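# Weigh steel nuts onto a scale to match the red marker

## Task

Move steel nuts one by one from the tray onto the scale's dish, and stop at whichever count brings the needle closest to the red marker. The dish must hold only those nuts, and each nut, once released, may rest only on the dish or on other nuts. At the end the scale and nuts must be motionless and stay put without the robot holding anything in place, and nothing the robot last touched may settle by more than about a fingernail's width after release. Nothing may be knocked or placed off the table.

## Robot and tools

Robot: one arm with a two-finger parallel gripper. The fingers point along the gripper's +z axis and close along its y axis. The reported end_effector_position is the spot between the pads when shut, roughly 2 cm short of the fingertips; closing pushes the tips about 10 mm further along +z.

Frames: the scene frame has its origin on the table top under the arm base, +z up, +y to the left when facing along +x. Result lines report the gripper position (metres), orientation as end_effector_quat_wxyz, and linear/angular velocities (m/s, rad/s) in this frame. The printed position can be somewhat off, more so at long reach. Commands, however, are given in the gripper's own axes.

A command row is 7 numbers, each in [-1, 1]: dx, dy, dz, rx, ry, rz, opening. The first six are an offset, not a pose, expressed in the gripper frame and measured from the gripper pose shown in the most recent result (before any result in the scene shows it, and for the second or later call within one reply, from where the robot stands when the action begins). Scale: 1.0 equals 0.6 m for dx/dy/dz and 180 degrees for the rotation; rx, ry, rz form a single rotation vector. Every row in a list is counted from that same base pose, not chained. The opening is absolute: +1 fully open (0.084 m), -1 shut. All zeros is not a pause; it pulls the gripper back to the base pose.

Tools:
- execute_actions {"actions": [...], "pictures": bool}. The list holds at most one item. Empty list: just report state (with pictures). An action {"rows": [[7 numbers], ...], "steps": n}: up to 15 rows and up to 15 steps of 1/30 s (default 15, minimum 6); each row runs one step, the last row repeats to fill. A wait {"steps": n} with no rows, up to 300, counted from the previous result so thinking time is included. A refused call moves nothing. Pictures come only with an empty list or pictures: true.
- move {"target": [7 numbers], "speed": m/s}: straight-line path toward one offset target (same row layout and base pose rules as above). Duration 0.5 to 10 s; longer paths stop early. Speed 0.002 to 0.5, default 0.25; turning capped at twice that in rad/s. Opening is applied at the start. It does not avoid obstacles, the hand can lag, drift or overshoot the speed (especially near full arm extension). Faster contact and targets placed deeper past contact press harder. The result adds a move: line (done, off_target, moving, held, fault) plus limits (paced = pose clipped; held = a safety check blocked steps, after which the arm may lurch fast) and distance to target.
- wait {"seconds": 0 to 10}: let time pass, nothing new sent.
- zoom_image {"camera": cam_head_left | cam_head_right | cam_wrist, "region": [x0, y0, x1, y1]} in pixels, top-left origin, at most 504x504. Images are 672x504. Useful for reading the needle against the red marker.
- finished_scene {"scene": current scene number}: ends the scene irreversibly and grades it. Replying with no tool call also ends things.

Motion limits: each step the commanded pose is clipped to 70 mm and 16 degrees from the measured pose; position wins over orientation if both cannot be met. After an action the arm continues only to the last clipped pose, so check the result and send the remainder. Joint speed tops at 3.14 rad/s. The elbow cannot fully straighten. Joint ranges (rad): waist -6.283 to 6.283, shoulder -2.059 to 2.094, elbow -3.927 to 0.192, forearm roll -6.283 to 6.283, wrist pitch -1.693 to 3.142, wrist roll -6.283 to 6.283.

Timing: each action's result is captured 6 steps early; those steps then run during your next reply. Only a result with nothing pending shows a "Hand target" line. Thinking time lets the scene keep running.

Result lines: grip_measured is the actual finger opening on the command scale; to hold, command something clearly lower (lower squeezes harder, up to about 24 N per pad for parts under ~6 cm). "pose unreachable" means the clearance check (which treats the mount as arm) altered or blocked the command; HELD marks each affected step. Joint torques are listed in joint order, carry offsets and noise, and are nonzero even in free air.

Hazards: if contact torque hits a joint limit (waist 47.5, shoulder 47.5, elbow 28.5, forearm roll 28.5, wrist pitch 19, wrist roll 19 N m, held load included) the arm backs off, freezes 10 s and drops the rest of the call. Holding loads heats motors; MOTOR HOT warns at 65 °C and at 80 °C an OVER-TEMPERATURE FAULT brakes the arm. Avoid dropping nuts, slamming into the scale or dish, hard pushes, and anything leaving the table. Occasional disturbances may nudge loose objects. Release nuts gently onto the dish, then back away so nothing is held or pressed, and let the needle settle before judging the count.

Cameras: cam_head_left and cam_head_right are fixed; cam_wrist rides on the hand. Calibration (OpenCV pinhole plus radial, K, D, T_world_to_cam) is given per camera and may be off by a couple of degrees and millimetres.

Each tool is called after "Request:" as name(argument=value, ...), one argument or row to a line, values as JSON.

## Session

Request:
execute_actions(
  actions=[],
)

Scene clock: 0.00 s of 7600.00 s.
end_effector_position=(+0.3225, +0.1937, +0.2967) grip_measured=+1.00 end_effector_quat_wxyz=(-0.387, +0.461, +0.792, +0.102) end_effector_velocity=(+0.000, +0.000, -0.000) end_effector_angular_velocity=(+0.000, -0.000, -0.001)
Joint positions: [ 0.164 -0.001 -1.08   0.622  1.64  -2.088  0.084]
Joint velocities: [ 0.     0.    -0.     0.    -0.001  0.     0.   ]
Joint torques (N m, as the arm reports them, + toward a larger angle): no reading
Motor temperatures (°C, as the motors report them): [36 39 34 31 34 34]
Hand target: +0.322, +0.194, +0.297; -0.387, +0.461, +0.792, +0.102
camera_calibration (this result's frames):
cam_wrist: T_world_to_cam=[[0.810552, 0.556736, -0.181797, -0.282794], [0.28308, -0.644167, -0.710573, 0.309815], [-0.512709, 0.524494, -0.679732, 0.391869], [0, 0, 0, 1]] pos_world=[0.342432, 0.151482, 0.435101]

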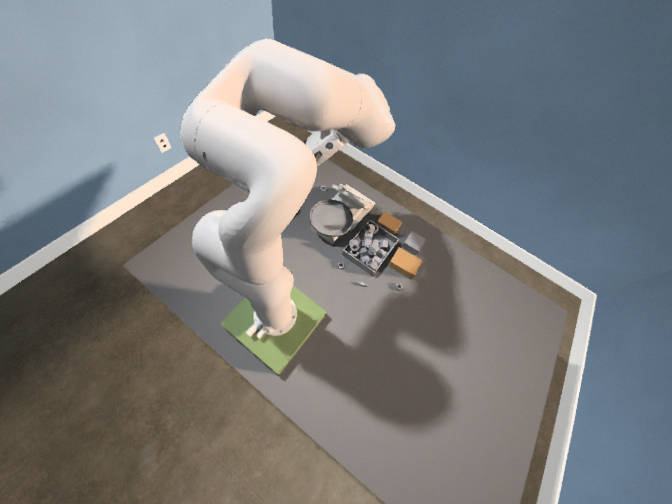

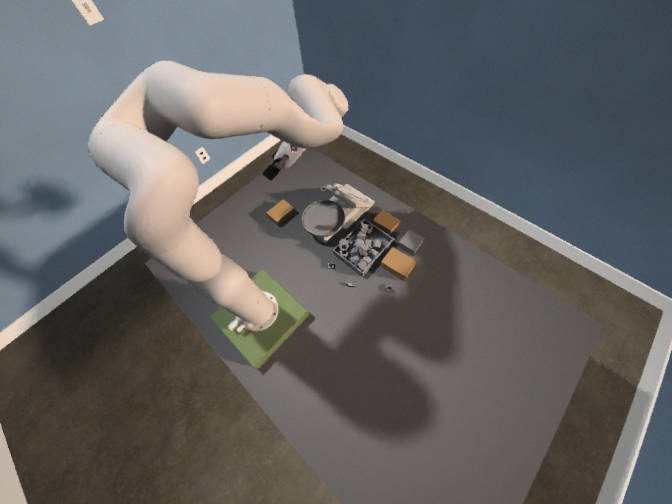

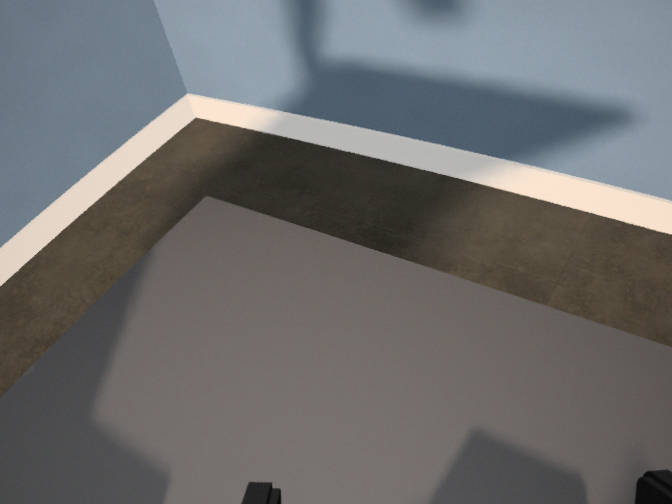

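Request:
move(
  target=[-0.344,-0.062,-0.397,-0.1334,-0.2289,0.155,-0.2],
  speed=0.35,
)

Scene clock: 2.67 s of 7600.00 s.
end_effector_position=(+0.4719, -0.0850, +0.3195) grip_measured=-0.22 end_effector_quat_wxyz=(-0.001, +0.707, +0.707, -0.001) end_effector_velocity=(+0.001, -0.002, -0.000) end_effector_angular_velocity=(-0.002, -0.001, -0.004)
Joint positions: [-0.146 -0.003 -1.265 -0.005  1.268 -1.742  0.035]
Joint velocities: [-0.002  0.002 -0.001 -0.002 -0.002  0.002 -0.   ]
Joint torques (N m, as the arm reports them, + toward a larger angle): [  0.77 -21.01 -11.98   0.61  -1.98   0.  ]
Motor temperatures (°C, as the motors report them): [36 39 34 31 34 34]
Hand target: +0.472, -0.085, +0.319; -0.001, +0.707, +0.707, -0.001
Off the commanded pose: 0.001 m, 0 deg.
Kept back: nothing.
move: done
camera_calibration (this result's frames):
cam_wrist: T_world_to_cam=[[0.999922, 0.0110368, 0.00578803, -0.440259], [0.011048, -0.999937, -0.00191901, -0.0240711], [0.00576649, 0.00198281, -0.999981, 0.44344], [0, 0, 0, 1]] pos_world=[0.437934, -0.0200898, 0.445934]

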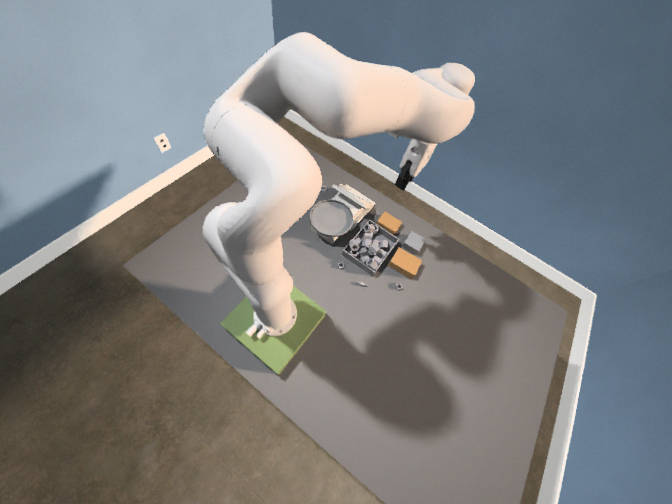

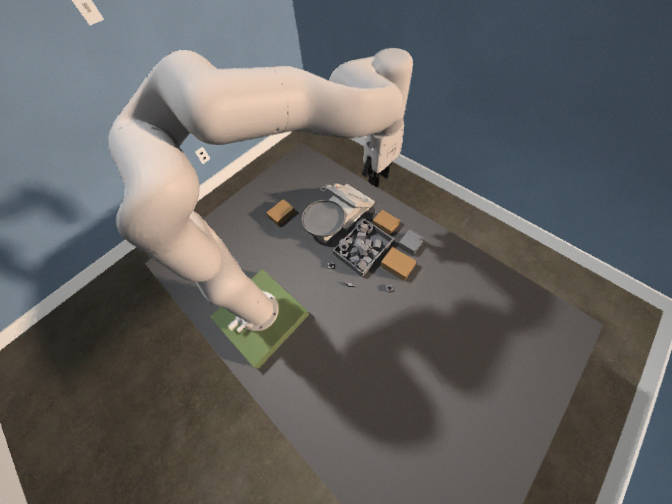

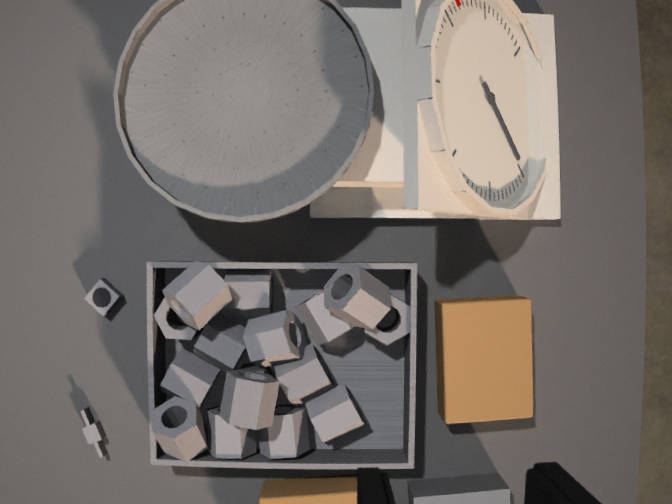

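Request:
zoom_image(
  camera="cam_wrist",
  region=[140,250,430,480],
)

Request:
zoom_image(
  camera="cam_wrist",
  region=[400,0,580,230],
)

Region (140, 250, 430, 480) of cam_wrist's 672x504 image, scaled by 1.738, with more detail than that image has; it fills the top 400 rows of this view, and the rest is white.

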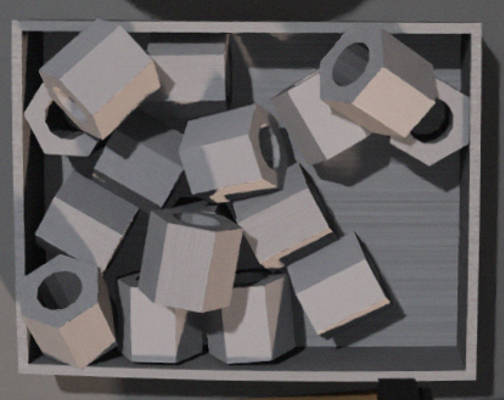

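Region (400, 0, 580, 230) of cam_wrist's 672x504 image, scaled by 2.191, with more detail than that image has; it fills the left 394 columns of this view, and the rest is white.

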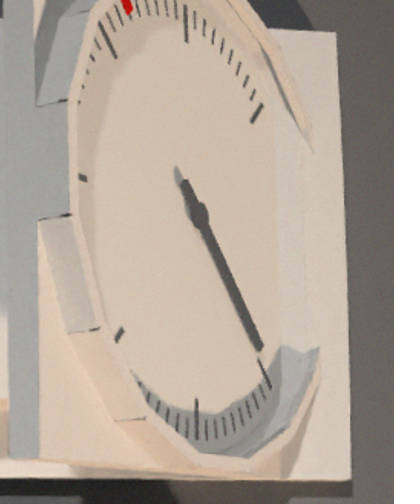

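Request:
move(
  target=[-0.041,-0.092,0.35,0,0,-0.083,-0.1],
  speed=0.3,
)

Scene clock: 5.07 s of 7600.00 s.
end_effector_position=(+0.4165, -0.1085, +0.1101) grip_measured=-0.11 end_effector_quat_wxyz=(-0.001, +0.609, +0.793, +0.000) end_effector_velocity=(-0.002, +0.001, -0.004) end_effector_angular_velocity=(+0.002, +0.005, +0.002)
Joint positions: [-0.226  0.121 -0.76  -0.007  0.638 -2.08   0.039]
Joint velocities: [ 0.     0.009  0.003  0.001 -0.006 -0.003 -0.   ]
Joint torques (N m, as the arm reports them, + toward a larger angle): [  0.84 -20.29  -9.7    0.37  -1.79   0.01]
Motor temperatures (°C, as the motors report them): [36 39 34 31 34 34]
Hand target: +0.416, -0.109, +0.110; -0.001, +0.609, +0.793, -0.000
Off the commanded pose: 0.001 m, 0 deg.
Kept back: nothing.
move: done
camera_calibration (this result's frames):
cam_wrist: T_world_to_cam=[[0.962994, 0.26943, 0.00703575, -0.340178], [0.269456, -0.963008, -0.00302442, -0.150916], [0.00596062, 0.00480832, -0.999971, 0.234602], [0, 0, 0, 1]] pos_world=[0.366856, -0.0548072, 0.236533]

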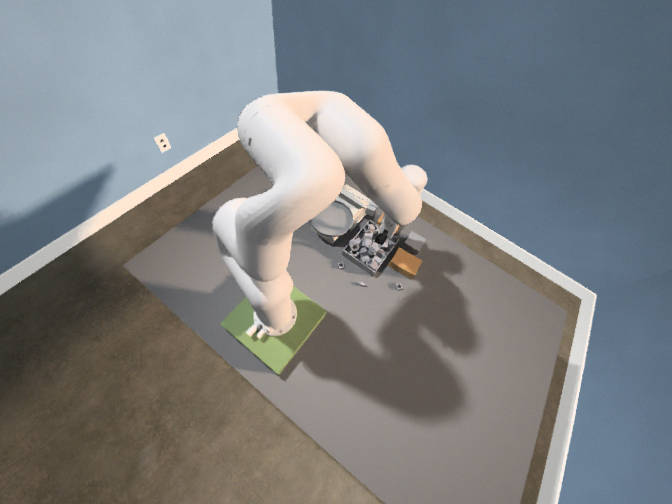

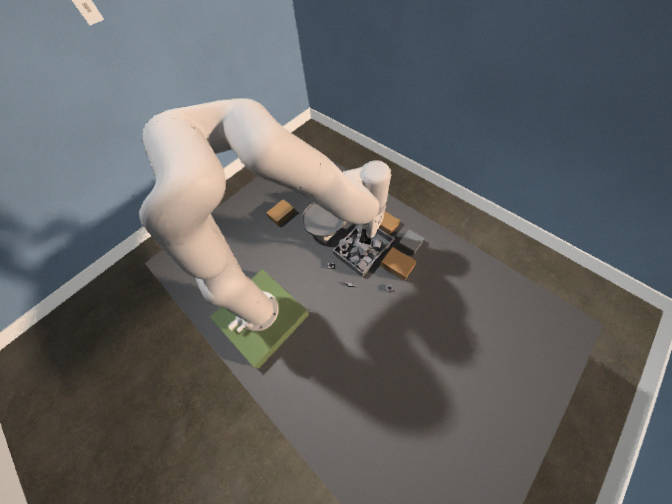

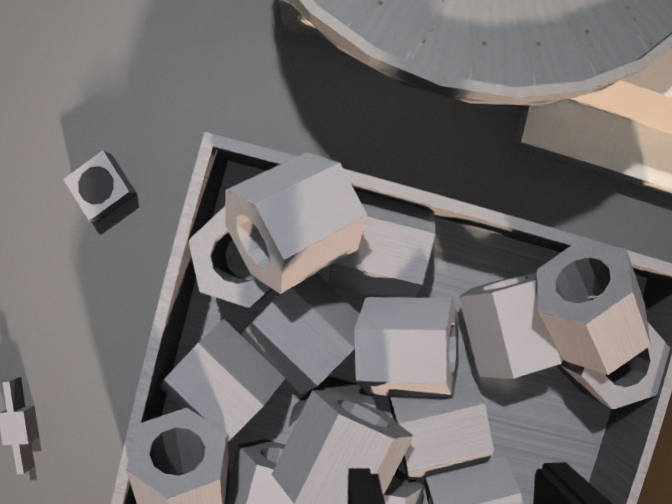

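Request:
move(
  target=[-0.015,0.0035,0.02,0,0,-0.353,-0.1],
  speed=0.5,
)

Scene clock: 7.77 s of 7600.00 s.
end_effector_position=(+0.4209, -0.1166, +0.0981) grip_measured=-0.11 end_effector_quat_wxyz=(-0.001, +0.101, +0.995, +0.000) end_effector_velocity=(+0.001, -0.000, +0.001) end_effector_angular_velocity=(+0.006, -0.003, +0.009)
Joint positions: [-0.242  0.168 -0.779 -0.008  0.609 -3.202  0.039]
Joint velocities: [-0.002  0.    -0.003  0.011  0.001 -0.02  -0.   ]
Joint torques (N m, as the arm reports them, + toward a larger angle): [  1.37 -20.85  -9.33   0.48  -1.96   0.14]
Motor temperatures (°C, as the motors report them): [36 39 34 31 34 34]
Hand target: +0.421, -0.117, +0.098; -0.001, +0.100, +0.995, +0.001
Off the commanded pose: 0.000 m, 0 deg.
Kept back: nothing.
move: done
camera_calibration (this result's frames):
cam_wrist: T_world_to_cam=[[0.188663, 0.982003, 0.00872049, 0.0667512], [0.982041, -0.188644, -0.002979, -0.36952], [-0.00128032, 0.00912591, -0.999958, 0.226182], [0, 0, 0, 1]] pos_world=[0.35058, -0.137322, 0.22449]

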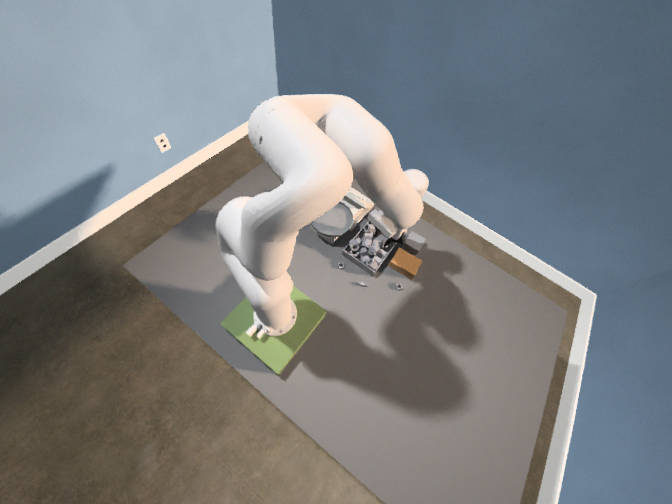

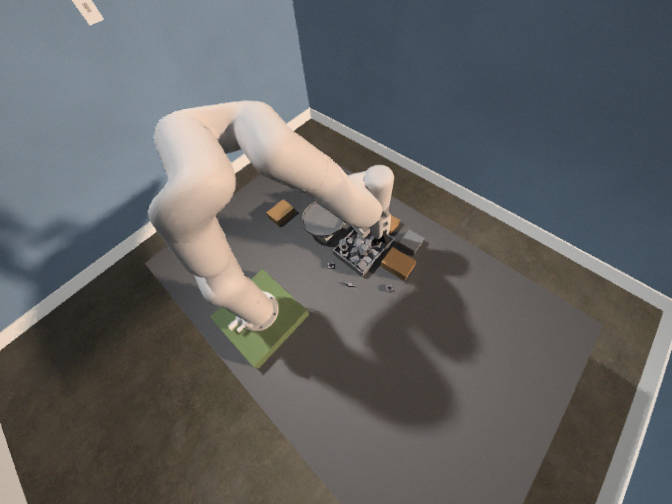

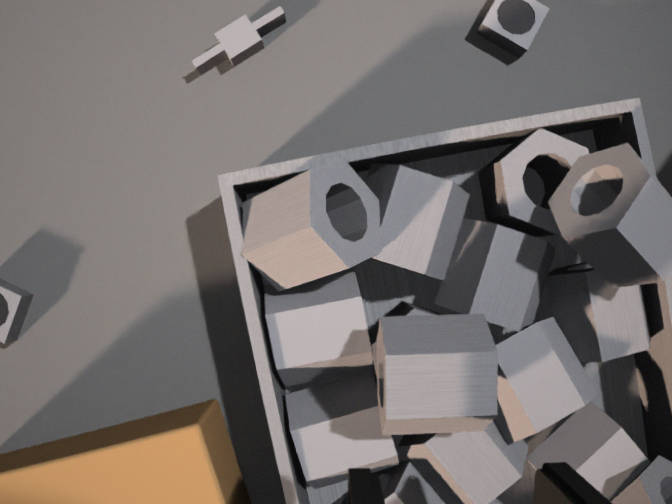

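Request:
move(
  target=[0.051,-0.0013,0.022,0,0,-0.01,-0.17],
  speed=0.15,
)

Request:
move(
  target=[0,0,0.032,0,0,0,-0.17],
  speed=0.04,
)

Scene clock: 8.90 s of 7600.00 s.
end_effector_position=(+0.3912, -0.1112, +0.0851) grip_measured=-0.18 end_effector_quat_wxyz=(-0.001, +0.085, +0.996, +0.000) end_effector_velocity=(-0.002, -0.000, -0.001) end_effector_angular_velocity=(-0.000, -0.002, +0.002)
Joint positions: [-0.249  0.121 -0.661 -0.008  0.539 -3.24   0.036]
Joint velocities: [-0.002 -0.004  0.01   0.001 -0.007 -0.005 -0.   ]
Joint torques (N m, as the arm reports them, + toward a larger angle): [  0.7  -18.67  -9.1    0.31  -2.04  -0.1 ]
Motor temperatures (°C, as the motors report them): [36 39 35 31 34 34]
Hand target: +0.391, -0.111, +0.085; -0.001, +0.085, +0.996, +0.000
Off the commanded pose: 0.001 m, 0 deg.
Kept back: nothing.
move: done
camera_calibration (this result's frames):
cam_wrist: T_world_to_cam=[[0.157892, 0.987417, 0.00884458, 0.0797455], [0.987456, -0.157874, -0.00266843, -0.338104], [-0.00123852, 0.00915495, -0.999957, 0.213128], [0, 0, 0, 1]] pos_world=[0.321536, -0.134071, 0.211512]

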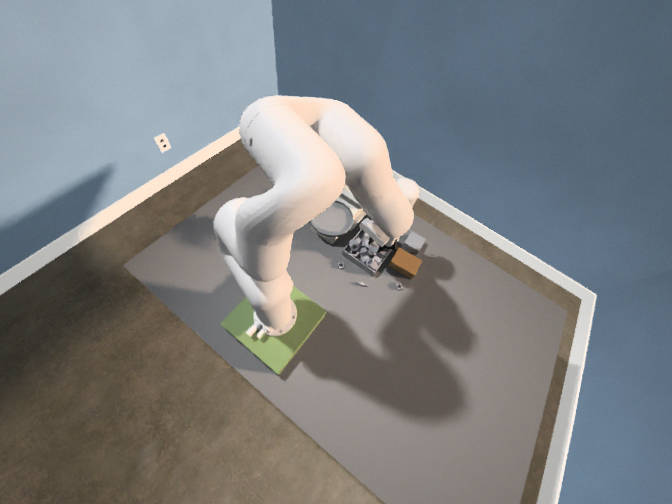

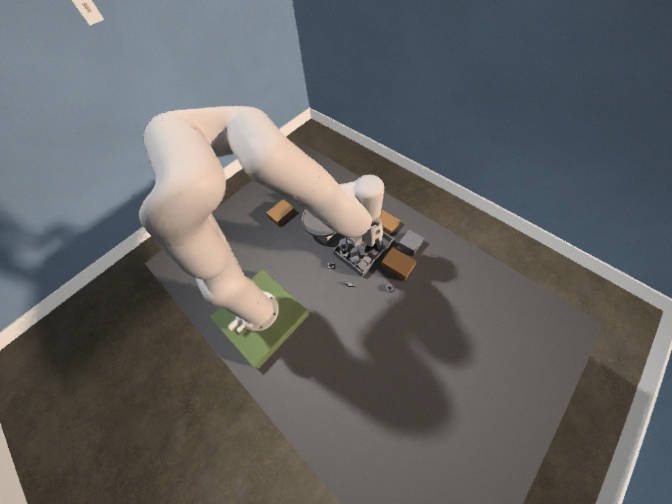

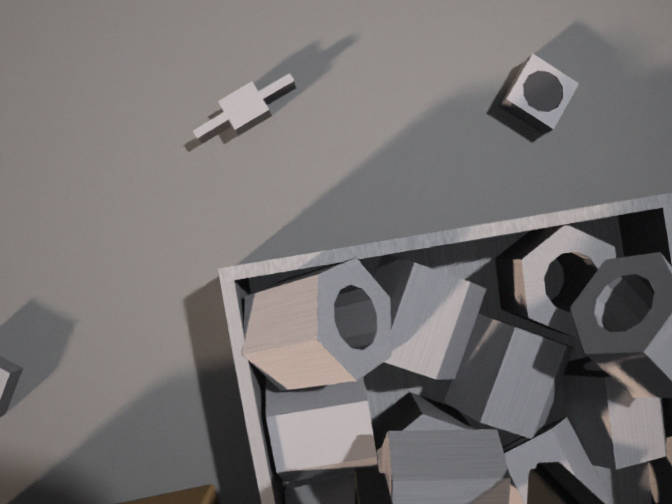

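Scene clock: 9.70 s of 7600.00 s.
end_effector_position=(+0.3913, -0.1111, +0.0662) grip_measured=-0.18 end_effector_quat_wxyz=(-0.001, +0.085, +0.996, +0.000) end_effector_velocity=(+0.001, -0.000, -0.001) end_effector_angular_velocity=(-0.001, -0.003, -0.001)
Joint positions: [-0.249  0.176 -0.659 -0.009  0.481 -3.239  0.036]
Joint velocities: [-0.     0.005 -0.002 -0.    -0.007  0.    -0.   ]
Joint torques (N m, as the arm reports them, + toward a larger angle): [  0.85 -19.83  -8.5    0.41  -1.73  -0.11]
Motor temperatures (°C, as the motors report them): [36 39 35 31 34 34]
Hand target: +0.391, -0.111, +0.066; -0.001, +0.085, +0.996, +0.000
Off the commanded pose: 0.000 m, 0 deg.
Kept back: nothing.
move: done
camera_calibration (this result's frames):
cam_wrist: T_world_to_cam=[[0.157828, 0.987426, 0.00892981, 0.0798763], [0.987466, -0.157812, -0.00244096, -0.338231], [-0.00100104, 0.00920313, -0.999957, 0.194145], [0, 0, 0, 1]] pos_world=[0.321579, -0.134036, 0.192597]

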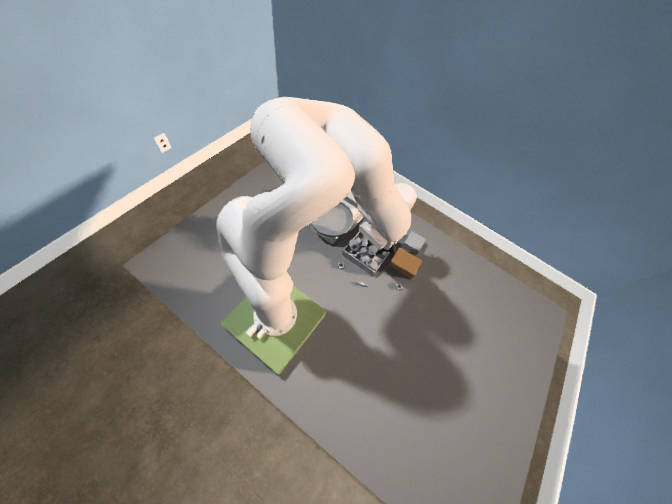

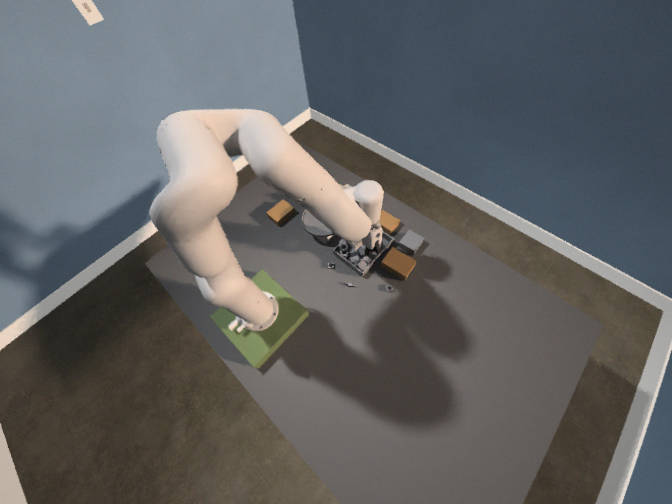

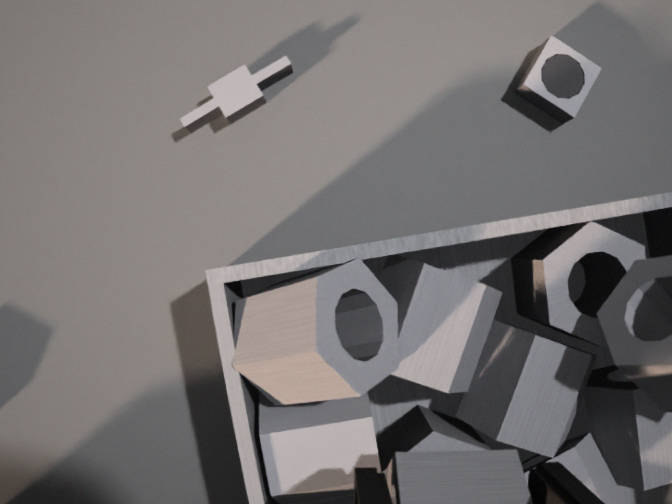

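Request:
execute_actions(
  actions=[
    {"rows":[[0,0,0,0,0,0,-0.26],[0,0,0,0,0,0,-0.33],[0,0,0,0,0,0,-0.45],[0,0,0,0,0,0,-0.6],[0,0,0,0,0,0,-0.7],[0,0,0,0,0,0,-0.7],[0,0,0,0,0,0,-0.7],[0,0,0,0,0,0,-0.7],[0,0,-0.004,0,0,0,-0.7],[0,0,-0.01,0,0,0,-0.7],[0,0,-0.02,0,0,0,-0.7],[0,0,-0.032,0,0,0,-0.7],[0,0,-0.045,0,0,0,-0.7],[0,0,-0.058,0,0,0,-0.7],[0,0,-0.07,0,0,0,-0.7]],"steps":15},
  ],
)

Scene clock: 10.33 s of 7600.00 s.
end_effector_position=(+0.3912, -0.1111, +0.0662) grip_measured=-0.33 end_effector_quat_wxyz=(-0.001, +0.085, +0.996, +0.000) end_effector_velocity=(-0.001, +0.001, +0.004) end_effector_angular_velocity=(+0.002, +0.005, -0.001)
Joint positions: [-0.249  0.176 -0.659 -0.009  0.481 -3.239  0.03 ]
Joint velocities: [ 0.001 -0.012 -0.     0.001  0.018  0.    -0.   ]
Joint torques (N m, as the arm reports them, + toward a larger angle): [  0.58 -20.61  -8.6    0.29  -1.72  -0.01]
Motor temperatures (°C, as the motors report them): [36 39 35 31 34 34]
Steps of this call (steps 1 to 10: nothing new was sent; steps 11 to 19: the first 9 steps of this action). Readings (end_effector_position):
11: (+0.3912, -0.1111, +0.0660)
12: (+0.3912, -0.1111, +0.0660)
14: (+0.3912, -0.1111, +0.0661)
18: (+0.3912, -0.1111, +0.0661)
19: the state above

Request:
move(
  target=[-0.002,0.323,-0.14,0,0,-0.054,-0.7],
  speed=0.3,
)

Scene clock: 12.27 s of 7600.00 s.
end_effector_position=(+0.4258, +0.0784, +0.1502) grip_measured=-0.33 end_effector_quat_wxyz=(-0.001, +0.001, +1.000, -0.001) end_effector_velocity=(+0.001, +0.002, +0.001) end_effector_angular_velocity=(-0.001, -0.002, +0.004)
Joint positions: [ 0.213  0.042 -0.8   -0.009  0.758 -2.947  0.03 ]
Joint velocities: [ 0.005  0.002 -0.005 -0.001  0.002  0.002 -0.   ]
Joint torques (N m, as the arm reports them, + toward a larger angle): [  0.88 -19.74 -10.5    0.26  -2.05  -0.07]
Motor temperatures (°C, as the motors report them): [36 39 35 31 34 34]
Hand target: +0.426, +0.079, +0.150; -0.000, +0.000, +1.000, -0.001
Off your previous action's commanded pose: 0.028 m, 0 deg at its last step (step 6 of this call).
Off the commanded pose: 0.001 m, 0 deg.
Kept back: nothing.
move: done
camera_calibration (this result's frames):
cam_wrist: T_world_to_cam=[[-0.0102522, 0.999922, 0.00711769, -0.0426594], [0.999944, 0.0102695, -0.00239924, -0.36076], [-0.00247215, 0.00709269, -0.999972, 0.277162], [0, 0, 0, 1]] pos_world=[0.360988, 0.044395, 0.276593]

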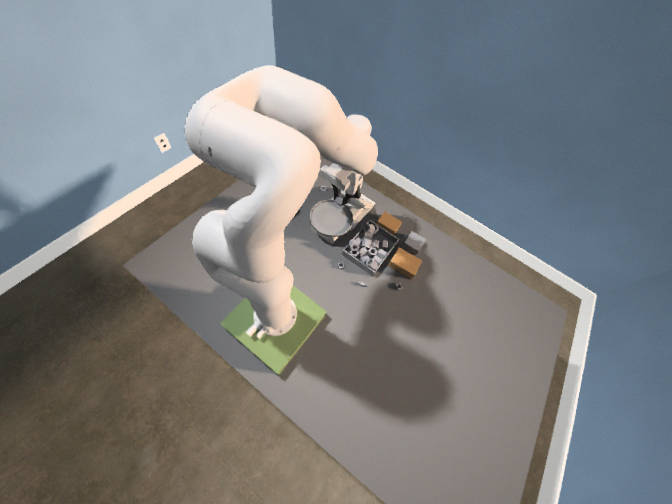

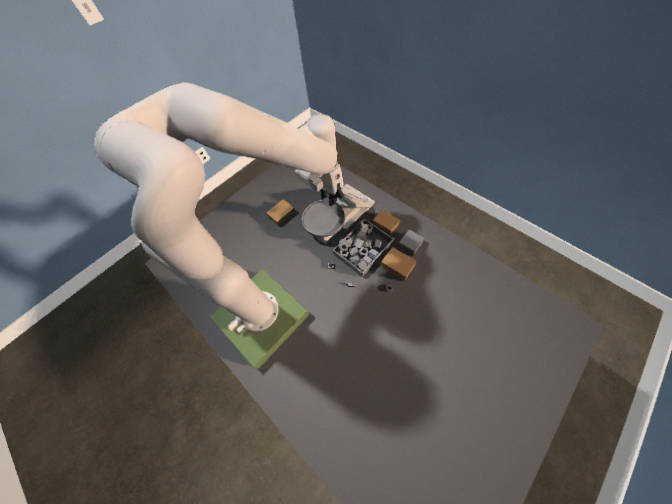

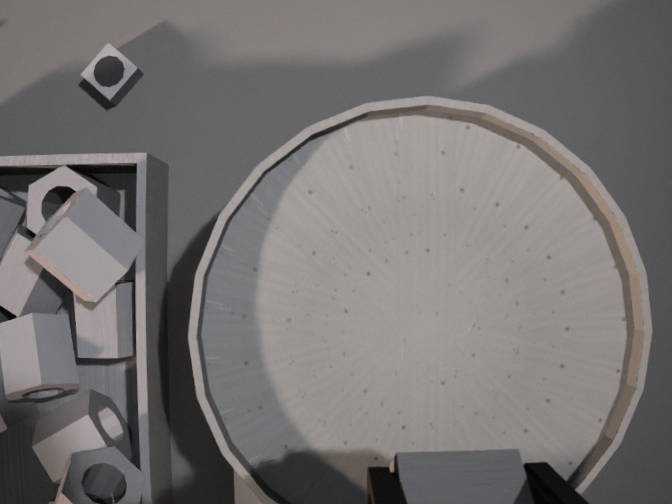

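Request:
move(
  target=[-0.0175,0,0.078,0,0,0,-0.7],
  speed=0.1,
)

Request:
execute_actions(
  actions=[
    {"rows":[[0,0,0.001,0,0,0,-0.7],[0,0,0.002,0,0,0,-0.7],[0,0,0.003,0,0,0,-0.7],[0,0,0.004,0,0,0,-0.7],[0,0,0.005,0,0,0,-0.7],[0,0,0.006,0,0,0,-0.7]],"steps":15},
  ],
)

Scene clock: 13.60 s of 7600.00 s.
end_effector_position=(+0.4364, +0.0785, +0.1038) grip_measured=-0.33 end_effector_quat_wxyz=(-0.000, +0.001, +1.000, -0.000) end_effector_velocity=(-0.001, -0.001, -0.002) end_effector_angular_velocity=(-0.000, +0.004, -0.001)
Joint positions: [ 0.207  0.176 -0.808 -0.011  0.632 -2.951  0.03 ]
Joint velocities: [-0.001  0.006 -0.     0.    -0.002 -0.    -0.   ]
Joint torques (N m, as the arm reports them, + toward a larger angle): [  0.73 -21.98  -9.93   0.46  -1.96  -0.1 ]
Motor temperatures (°C, as the motors report them): [36 39 35 31 34 34]
Hand target: +0.436, +0.078, +0.103; -0.001, +0.001, +1.000, -0.000
Off the commanded pose: 0.001 m, 0 deg.
Kept back: nothing.
move: done
camera_calibration (this result's frames):
cam_wrist: T_world_to_cam=[[-0.0104465, 0.999918, 0.0074501, -0.0422523], [0.999944, 0.0104602, -0.00180011, -0.37153], [-0.0018779, 0.00743087, -0.999971, 0.23056], [0, 0, 0, 1]] pos_world=[0.371501, 0.0444218, 0.230199]

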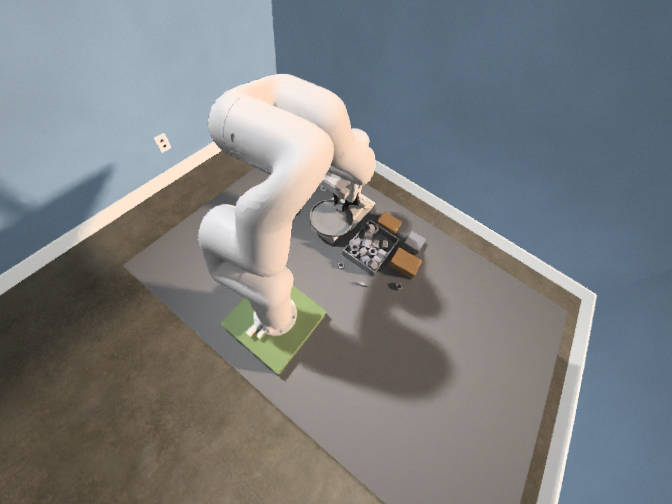

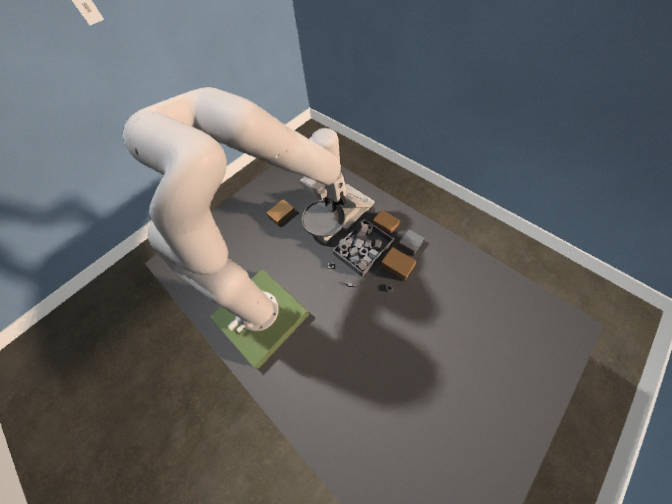

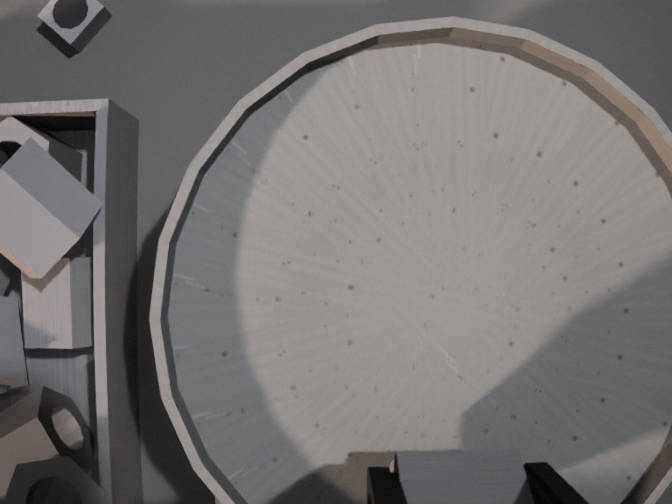

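Scene clock: 13.90 s of 7600.00 s.
end_effector_position=(+0.4363, +0.0785, +0.1009) grip_measured=-0.33 end_effector_quat_wxyz=(-0.000, +0.001, +1.000, -0.000) end_effector_velocity=(-0.003, -0.000, -0.011) end_effector_angular_velocity=(-0.002, +0.009, +0.000)
Joint positions: [ 0.207  0.183 -0.807 -0.011  0.624 -2.951  0.03 ]
Joint velocities: [ 0.     0.024  0.008 -0.001 -0.022  0.001 -0.   ]
Joint torques (N m, as the arm reports them, + toward a larger angle): [  1.12 -22.37  -9.92   0.28  -2.11   0.08]
Motor temperatures (°C, as the motors report them): [36 39 35 31 34 34]
Steps of this call (steps 1 to 9: the first 9 steps of this action). Readings (end_effector_position):
1: (+0.4364, +0.0785, +0.1038)
2: (+0.4364, +0.0785, +0.1037)
4: (+0.4365, +0.0786, +0.1033)
8: (+0.4364, +0.0785, +0.1014)
9: the state above

Request:
execute_actions(
  actions=[
    {"rows":[[0,0,0.002,0,0,0,-0.7],[0,0,0.003,0,0,0,-0.7],[0,0,0.004,0,0,0,-0.7],[0,0,0.005,0,0,0,-0.7],[0,0,0.006,0,0,0,-0.7]],"steps":15},
  ],
)

Scene clock: 14.40 s of 7600.00 s.
end_effector_position=(+0.4361, +0.0785, +0.0977) grip_measured=-0.33 end_effector_quat_wxyz=(-0.001, +0.001, +1.000, -0.000) end_effector_velocity=(-0.001, -0.001, -0.006) end_effector_angular_velocity=(-0.001, +0.002, +0.001)
Joint positions: [ 0.207  0.191 -0.805 -0.011  0.615 -2.951  0.03 ]
Joint velocities: [-0.001  0.015  0.003 -0.002 -0.015 -0.    -0.   ]
Joint torques (N m, as the arm reports them, + toward a larger angle): [  0.77 -22.17  -9.97   0.39  -1.97   0.  ]
Motor temperatures (°C, as the motors report them): [36 39 35 31 34 34]
Off your previous action's commanded pose: 0.000 m, 0 deg at its last step (step 6 of this call).
Steps of this call (steps 1 to 6: the last 6 steps of your previous action; steps 7 to 15: the first 9 steps of this action). Readings (end_effector_position):
7: (+0.4365, +0.0785, +0.1003)
8: (+0.4365, +0.0785, +0.1003)
10: (+0.4365, +0.0786, +0.0998)
14: (+0.4362, +0.0785, +0.0980)
15: the state above

Request:
execute_actions(
  actions=[
    {"rows":[[0,0,0.002,0,0,0,-0.7],[0,0,0.003,0,0,0,-0.7],[0,0,0.004,0,0,0,-0.7],[0,0,0.005,0,0,0,-0.7]],"steps":15},
  ],
)

Scene clock: 14.93 s of 7600.00 s.
end_effector_position=(+0.4361, +0.0785, +0.0950) grip_measured=-0.33 end_effector_quat_wxyz=(-0.001, +0.001, +1.000, -0.000) end_effector_velocity=(+0.002, +0.001, -0.002) end_effector_angular_velocity=(+0.001, -0.005, +0.001)
Joint positions: [ 0.207  0.197 -0.804 -0.011  0.608 -2.951  0.03 ]
Joint velocities: [ 0.001  0.006 -0.    -0.001 -0.011 -0.     0.   ]
Joint torques (N m, as the arm reports them, + toward a larger angle): [  0.87 -21.61  -9.6    0.32  -2.02  -0.12]
Motor temperatures (°C, as the motors report them): [36 39 35 31 34 34]
Off your previous action's commanded pose: 0.000 m, 0 deg at its last step (step 6 of this call).
Steps of this call (steps 1 to 6: the last 6 steps of your previous action; step 7: nothing new was sent; steps 8 to 16: the first 9 steps of this action). Readings (end_effector_position):
8: (+0.4363, +0.0785, +0.0974)
9: (+0.4364, +0.0785, +0.0973)
11: (+0.4364, +0.0785, +0.0967)
15: (+0.4361, +0.0785, +0.0951)
16: the state above

Request:
execute_actions(
  actions=[
    {"rows":[[0,0,0,0,0,0,-0.5],[0,0,0,0,0,0,-0.4],[0,0,0,0,0,0,-0.33],[0,0,0,0,0,0,-0.29],[0,0,0,0,0,0,-0.25],[0,0,0,0,0,0,-0.2],[0,0,0,0,0,0,-0.2],[0,0,0,0,0,0,-0.2],[0,0,0,0,0,0,-0.2],[0,0,-0.005,0,0,0,-0.2],[0,0,-0.012,0,0,0,-0.2],[0,0,-0.022,0,0,0,-0.2],[0,0,-0.034,0,0,0,-0.2],[0,0,-0.046,0,0,0,-0.2],[0,0,-0.055,0,0,0,-0.2]],"steps":15},
  ],
)

Scene clock: 15.50 s of 7600.00 s.
end_effector_position=(+0.4363, +0.0785, +0.0951) grip_measured=-0.22 end_effector_quat_wxyz=(-0.000, +0.001, +1.000, -0.000) end_effector_velocity=(-0.001, -0.000, +0.000) end_effector_angular_velocity=(-0.001, +0.002, +0.002)
Joint positions: [ 0.207  0.197 -0.805 -0.011  0.607 -2.951  0.034]
Joint velocities: [ 0.001 -0.001  0.    -0.002  0.003  0.     0.009]
Joint torques (N m, as the arm reports them, + toward a larger angle): [  0.76 -21.21  -9.17   0.66  -1.97   0.07]
Motor temperatures (°C, as the motors report them): [36 39 35 31 34 34]
Off your previous action's commanded pose: 0.000 m, 0 deg at its last step (step 6 of this call).
Steps of this call (steps 1 to 6: the last 6 steps of your previous action; steps 7 to 8: nothing new was sent; steps 9 to 17: the first 9 steps of this action). Readings (end_effector_position):
9: (+0.4362, +0.0785, +0.0948)
10: (+0.4362, +0.0785, +0.0948)
12: (+0.4362, +0.0785, +0.0949)
16: (+0.4363, +0.0785, +0.0951)
17: the state above

Request:
move(
  target=[-0.056,-0.224,-0.125,0,0,0,-0.2],
  speed=0.3,
)

Scene clock: 17.23 s of 7600.00 s.
end_effector_position=(+0.4690, -0.0555, +0.1697) grip_measured=-0.22 end_effector_quat_wxyz=(-0.001, +0.000, +1.000, -0.000) end_effector_velocity=(+0.001, -0.002, +0.001) end_effector_angular_velocity=(+0.001, -0.001, -0.001)
Joint positions: [-0.088  0.123 -0.969 -0.007  0.845 -3.25   0.035]
Joint velocities: [-0.005  0.002 -0.006  0.001  0.004 -0.004 -0.   ]
Joint torques (N m, as the arm reports them, + toward a larger angle): [  1.48 -21.85 -10.68   0.44  -1.86  -0.03]
Motor temperatures (°C, as the motors report them): [36 39 35 31 34 34]
Hand target: +0.469, -0.056, +0.170; -0.001, +0.001, +1.000, -0.000
Off your previous action's commanded pose: 0.023 m, 0 deg at its last step (step 6 of this call).
Off the commanded pose: 0.001 m, 0 deg.
Kept back: nothing.
move: done
camera_calibration (this result's frames):
cam_wrist: T_world_to_cam=[[-0.0105582, 0.999912, 0.00799577, 0.0915988], [0.99994, 0.0105823, -0.00297202, -0.402407], [-0.00305637, 0.0079639, -0.999964, 0.298087], [0, 0, 0, 1]] pos_world=[0.404261, -0.0897064, 0.296148]

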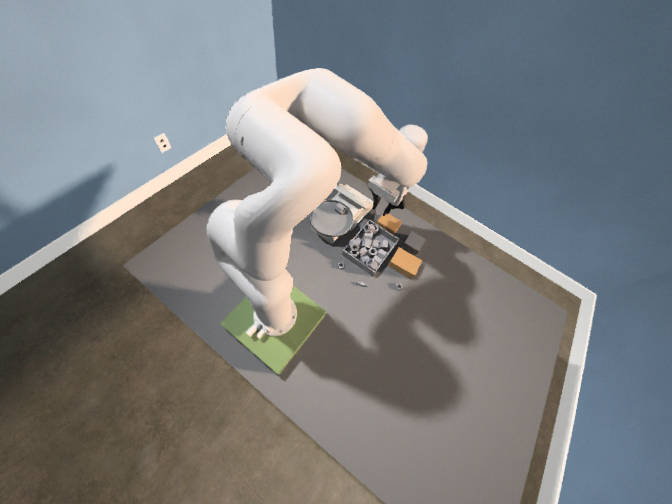

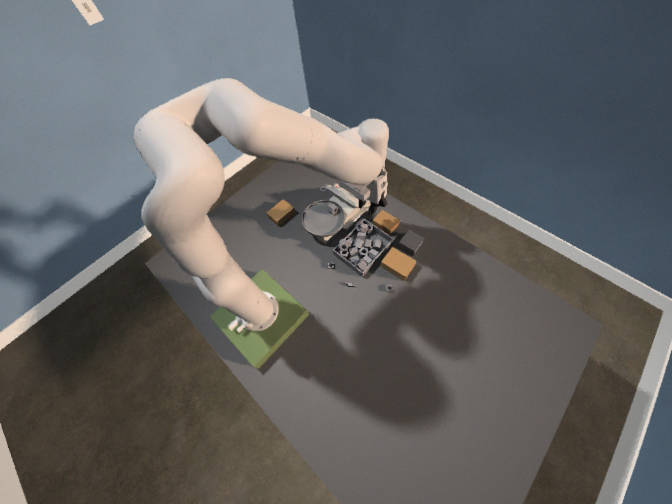

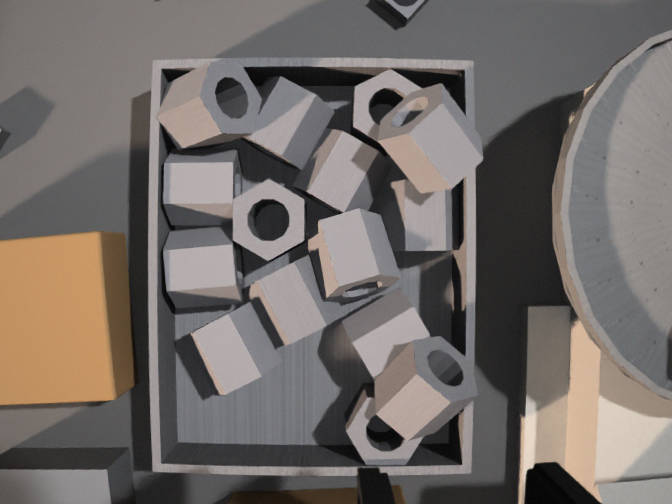

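Request:
move(
  target=[0.018,-0.169,0.141,0,0,0.372,-0.2],
  speed=0.5,
)

Scene clock: 19.60 s of 7600.00 s.
end_effector_position=(+0.4579, -0.1563, +0.0853) grip_measured=-0.22 end_effector_quat_wxyz=(-0.001, +0.551, +0.834, +0.000) end_effector_velocity=(-0.000, -0.001, -0.000) end_effector_angular_velocity=(-0.004, +0.002, -0.012)
Joint positions: [-0.301  0.325 -0.96  -0.007  0.633 -2.295  0.035]
Joint velocities: [-0.001  0.001 -0.    -0.007  0.     0.017 -0.   ]
Joint torques (N m, as the arm reports them, + toward a larger angle): [  0.86 -23.73  -9.47   0.52  -2.13   0.02]
Motor temperatures (°C, as the motors report them): [36 39 35 31 34 34]
Hand target: +0.458, -0.156, +0.085; -0.001, +0.552, +0.834, -0.000
Off the commanded pose: 0.001 m, 0 deg.
Kept back: nothing.
move: done
camera_calibration (this result's frames):
cam_wrist: T_world_to_cam=[[0.915417, 0.402438, 0.00749755, -0.324409], [0.402467, -0.91543, -0.00287773, -0.261585], [0.00570537, 0.00565185, -0.999968, 0.21003], [0, 0, 0, 1]] pos_world=[0.401051, -0.110096, 0.211702]

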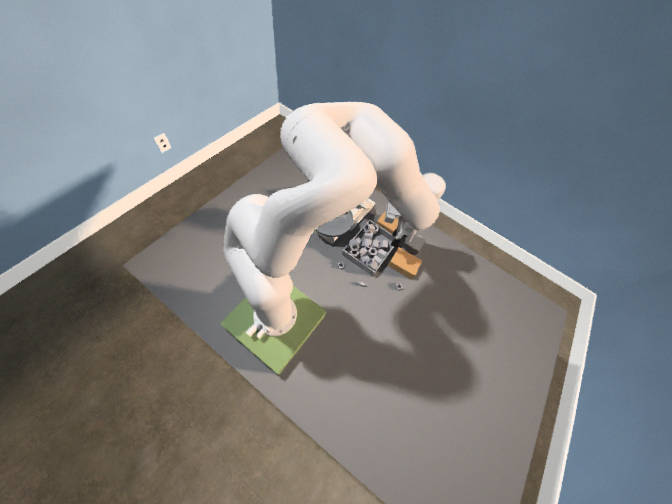

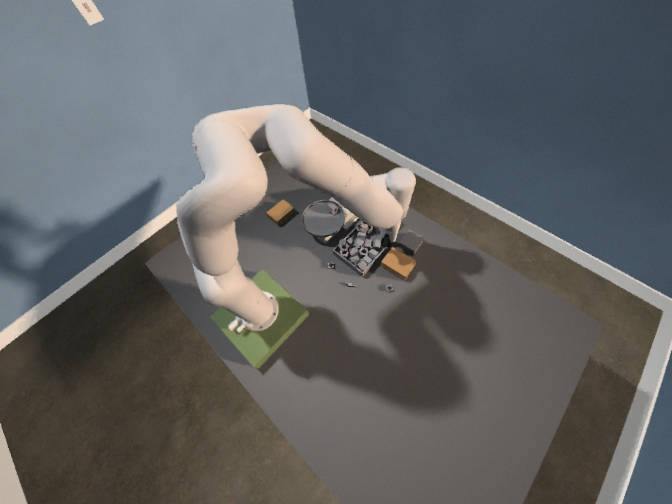

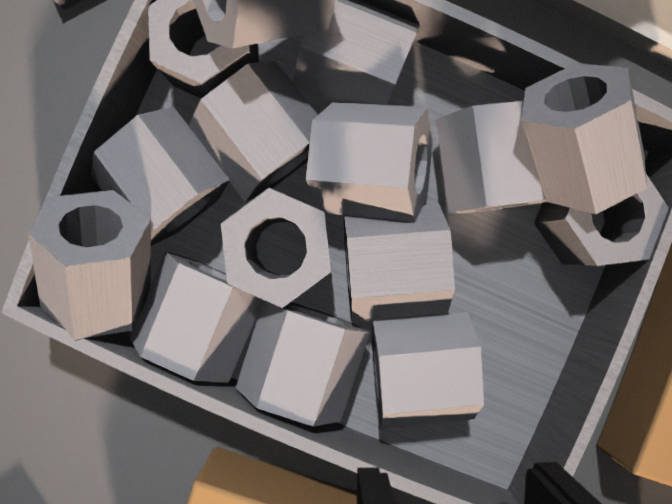

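Request:
move(
  target=[0.1,0.073,-0.04,0,0,-0.055,-0.1],
  speed=0.25,
)

Scene clock: 22.47 s of 7600.00 s.
end_effector_position=(+0.4747, -0.0846, +0.1091) grip_measured=-0.11 end_effector_quat_wxyz=(-0.001, +0.478, +0.878, -0.000) end_effector_velocity=(+0.002, +0.002, +0.002) end_effector_angular_velocity=(-0.001, -0.005, +0.005)
Joint positions: [-0.148  0.269 -0.963 -0.007  0.693 -2.314  0.039]
Joint velocities: [ 0.006 -0.002 -0.004  0.     0.001  0.001  0.   ]
Joint torques (N m, as the arm reports them, + toward a larger angle): [  1.05 -23.49  -9.95   0.53  -1.82  -0.09]
Motor temperatures (°C, as the motors report them): [36 39 35 31 34 34]
Hand target: +0.475, -0.084, +0.109; -0.001, +0.477, +0.879, -0.000
Off the commanded pose: 0.001 m, 0 deg.
Kept back: nothing.
move: done
camera_calibration (this result's frames):
cam_wrist: T_world_to_cam=[[0.833136, 0.553021, 0.00716278, -0.316979], [0.55305, -0.833144, -0.00266266, -0.267233], [0.00449512, 0.00617973, -0.999971, 0.234018], [0, 0, 0, 1]] pos_world=[0.410828, -0.0487931, 0.23557]

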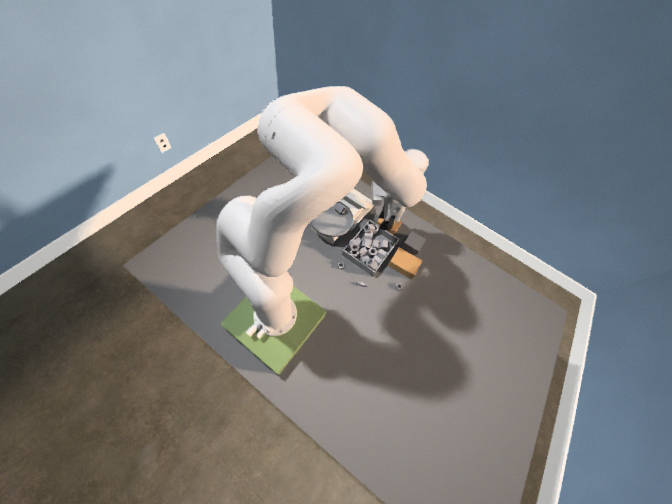

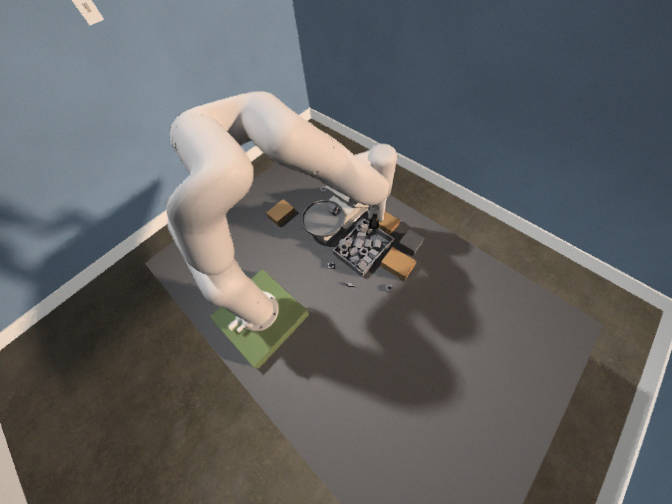

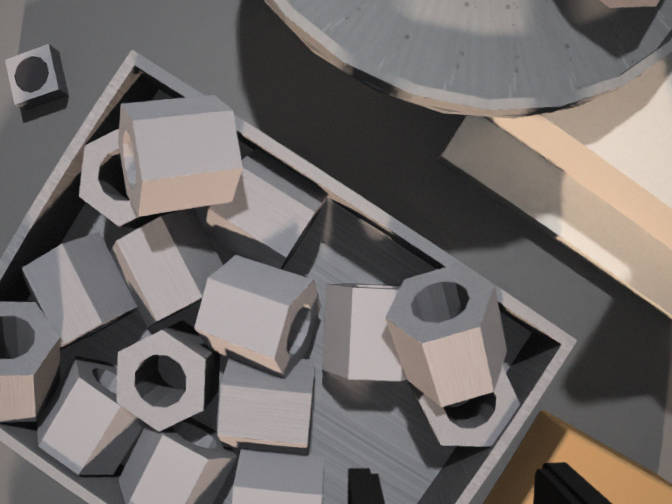

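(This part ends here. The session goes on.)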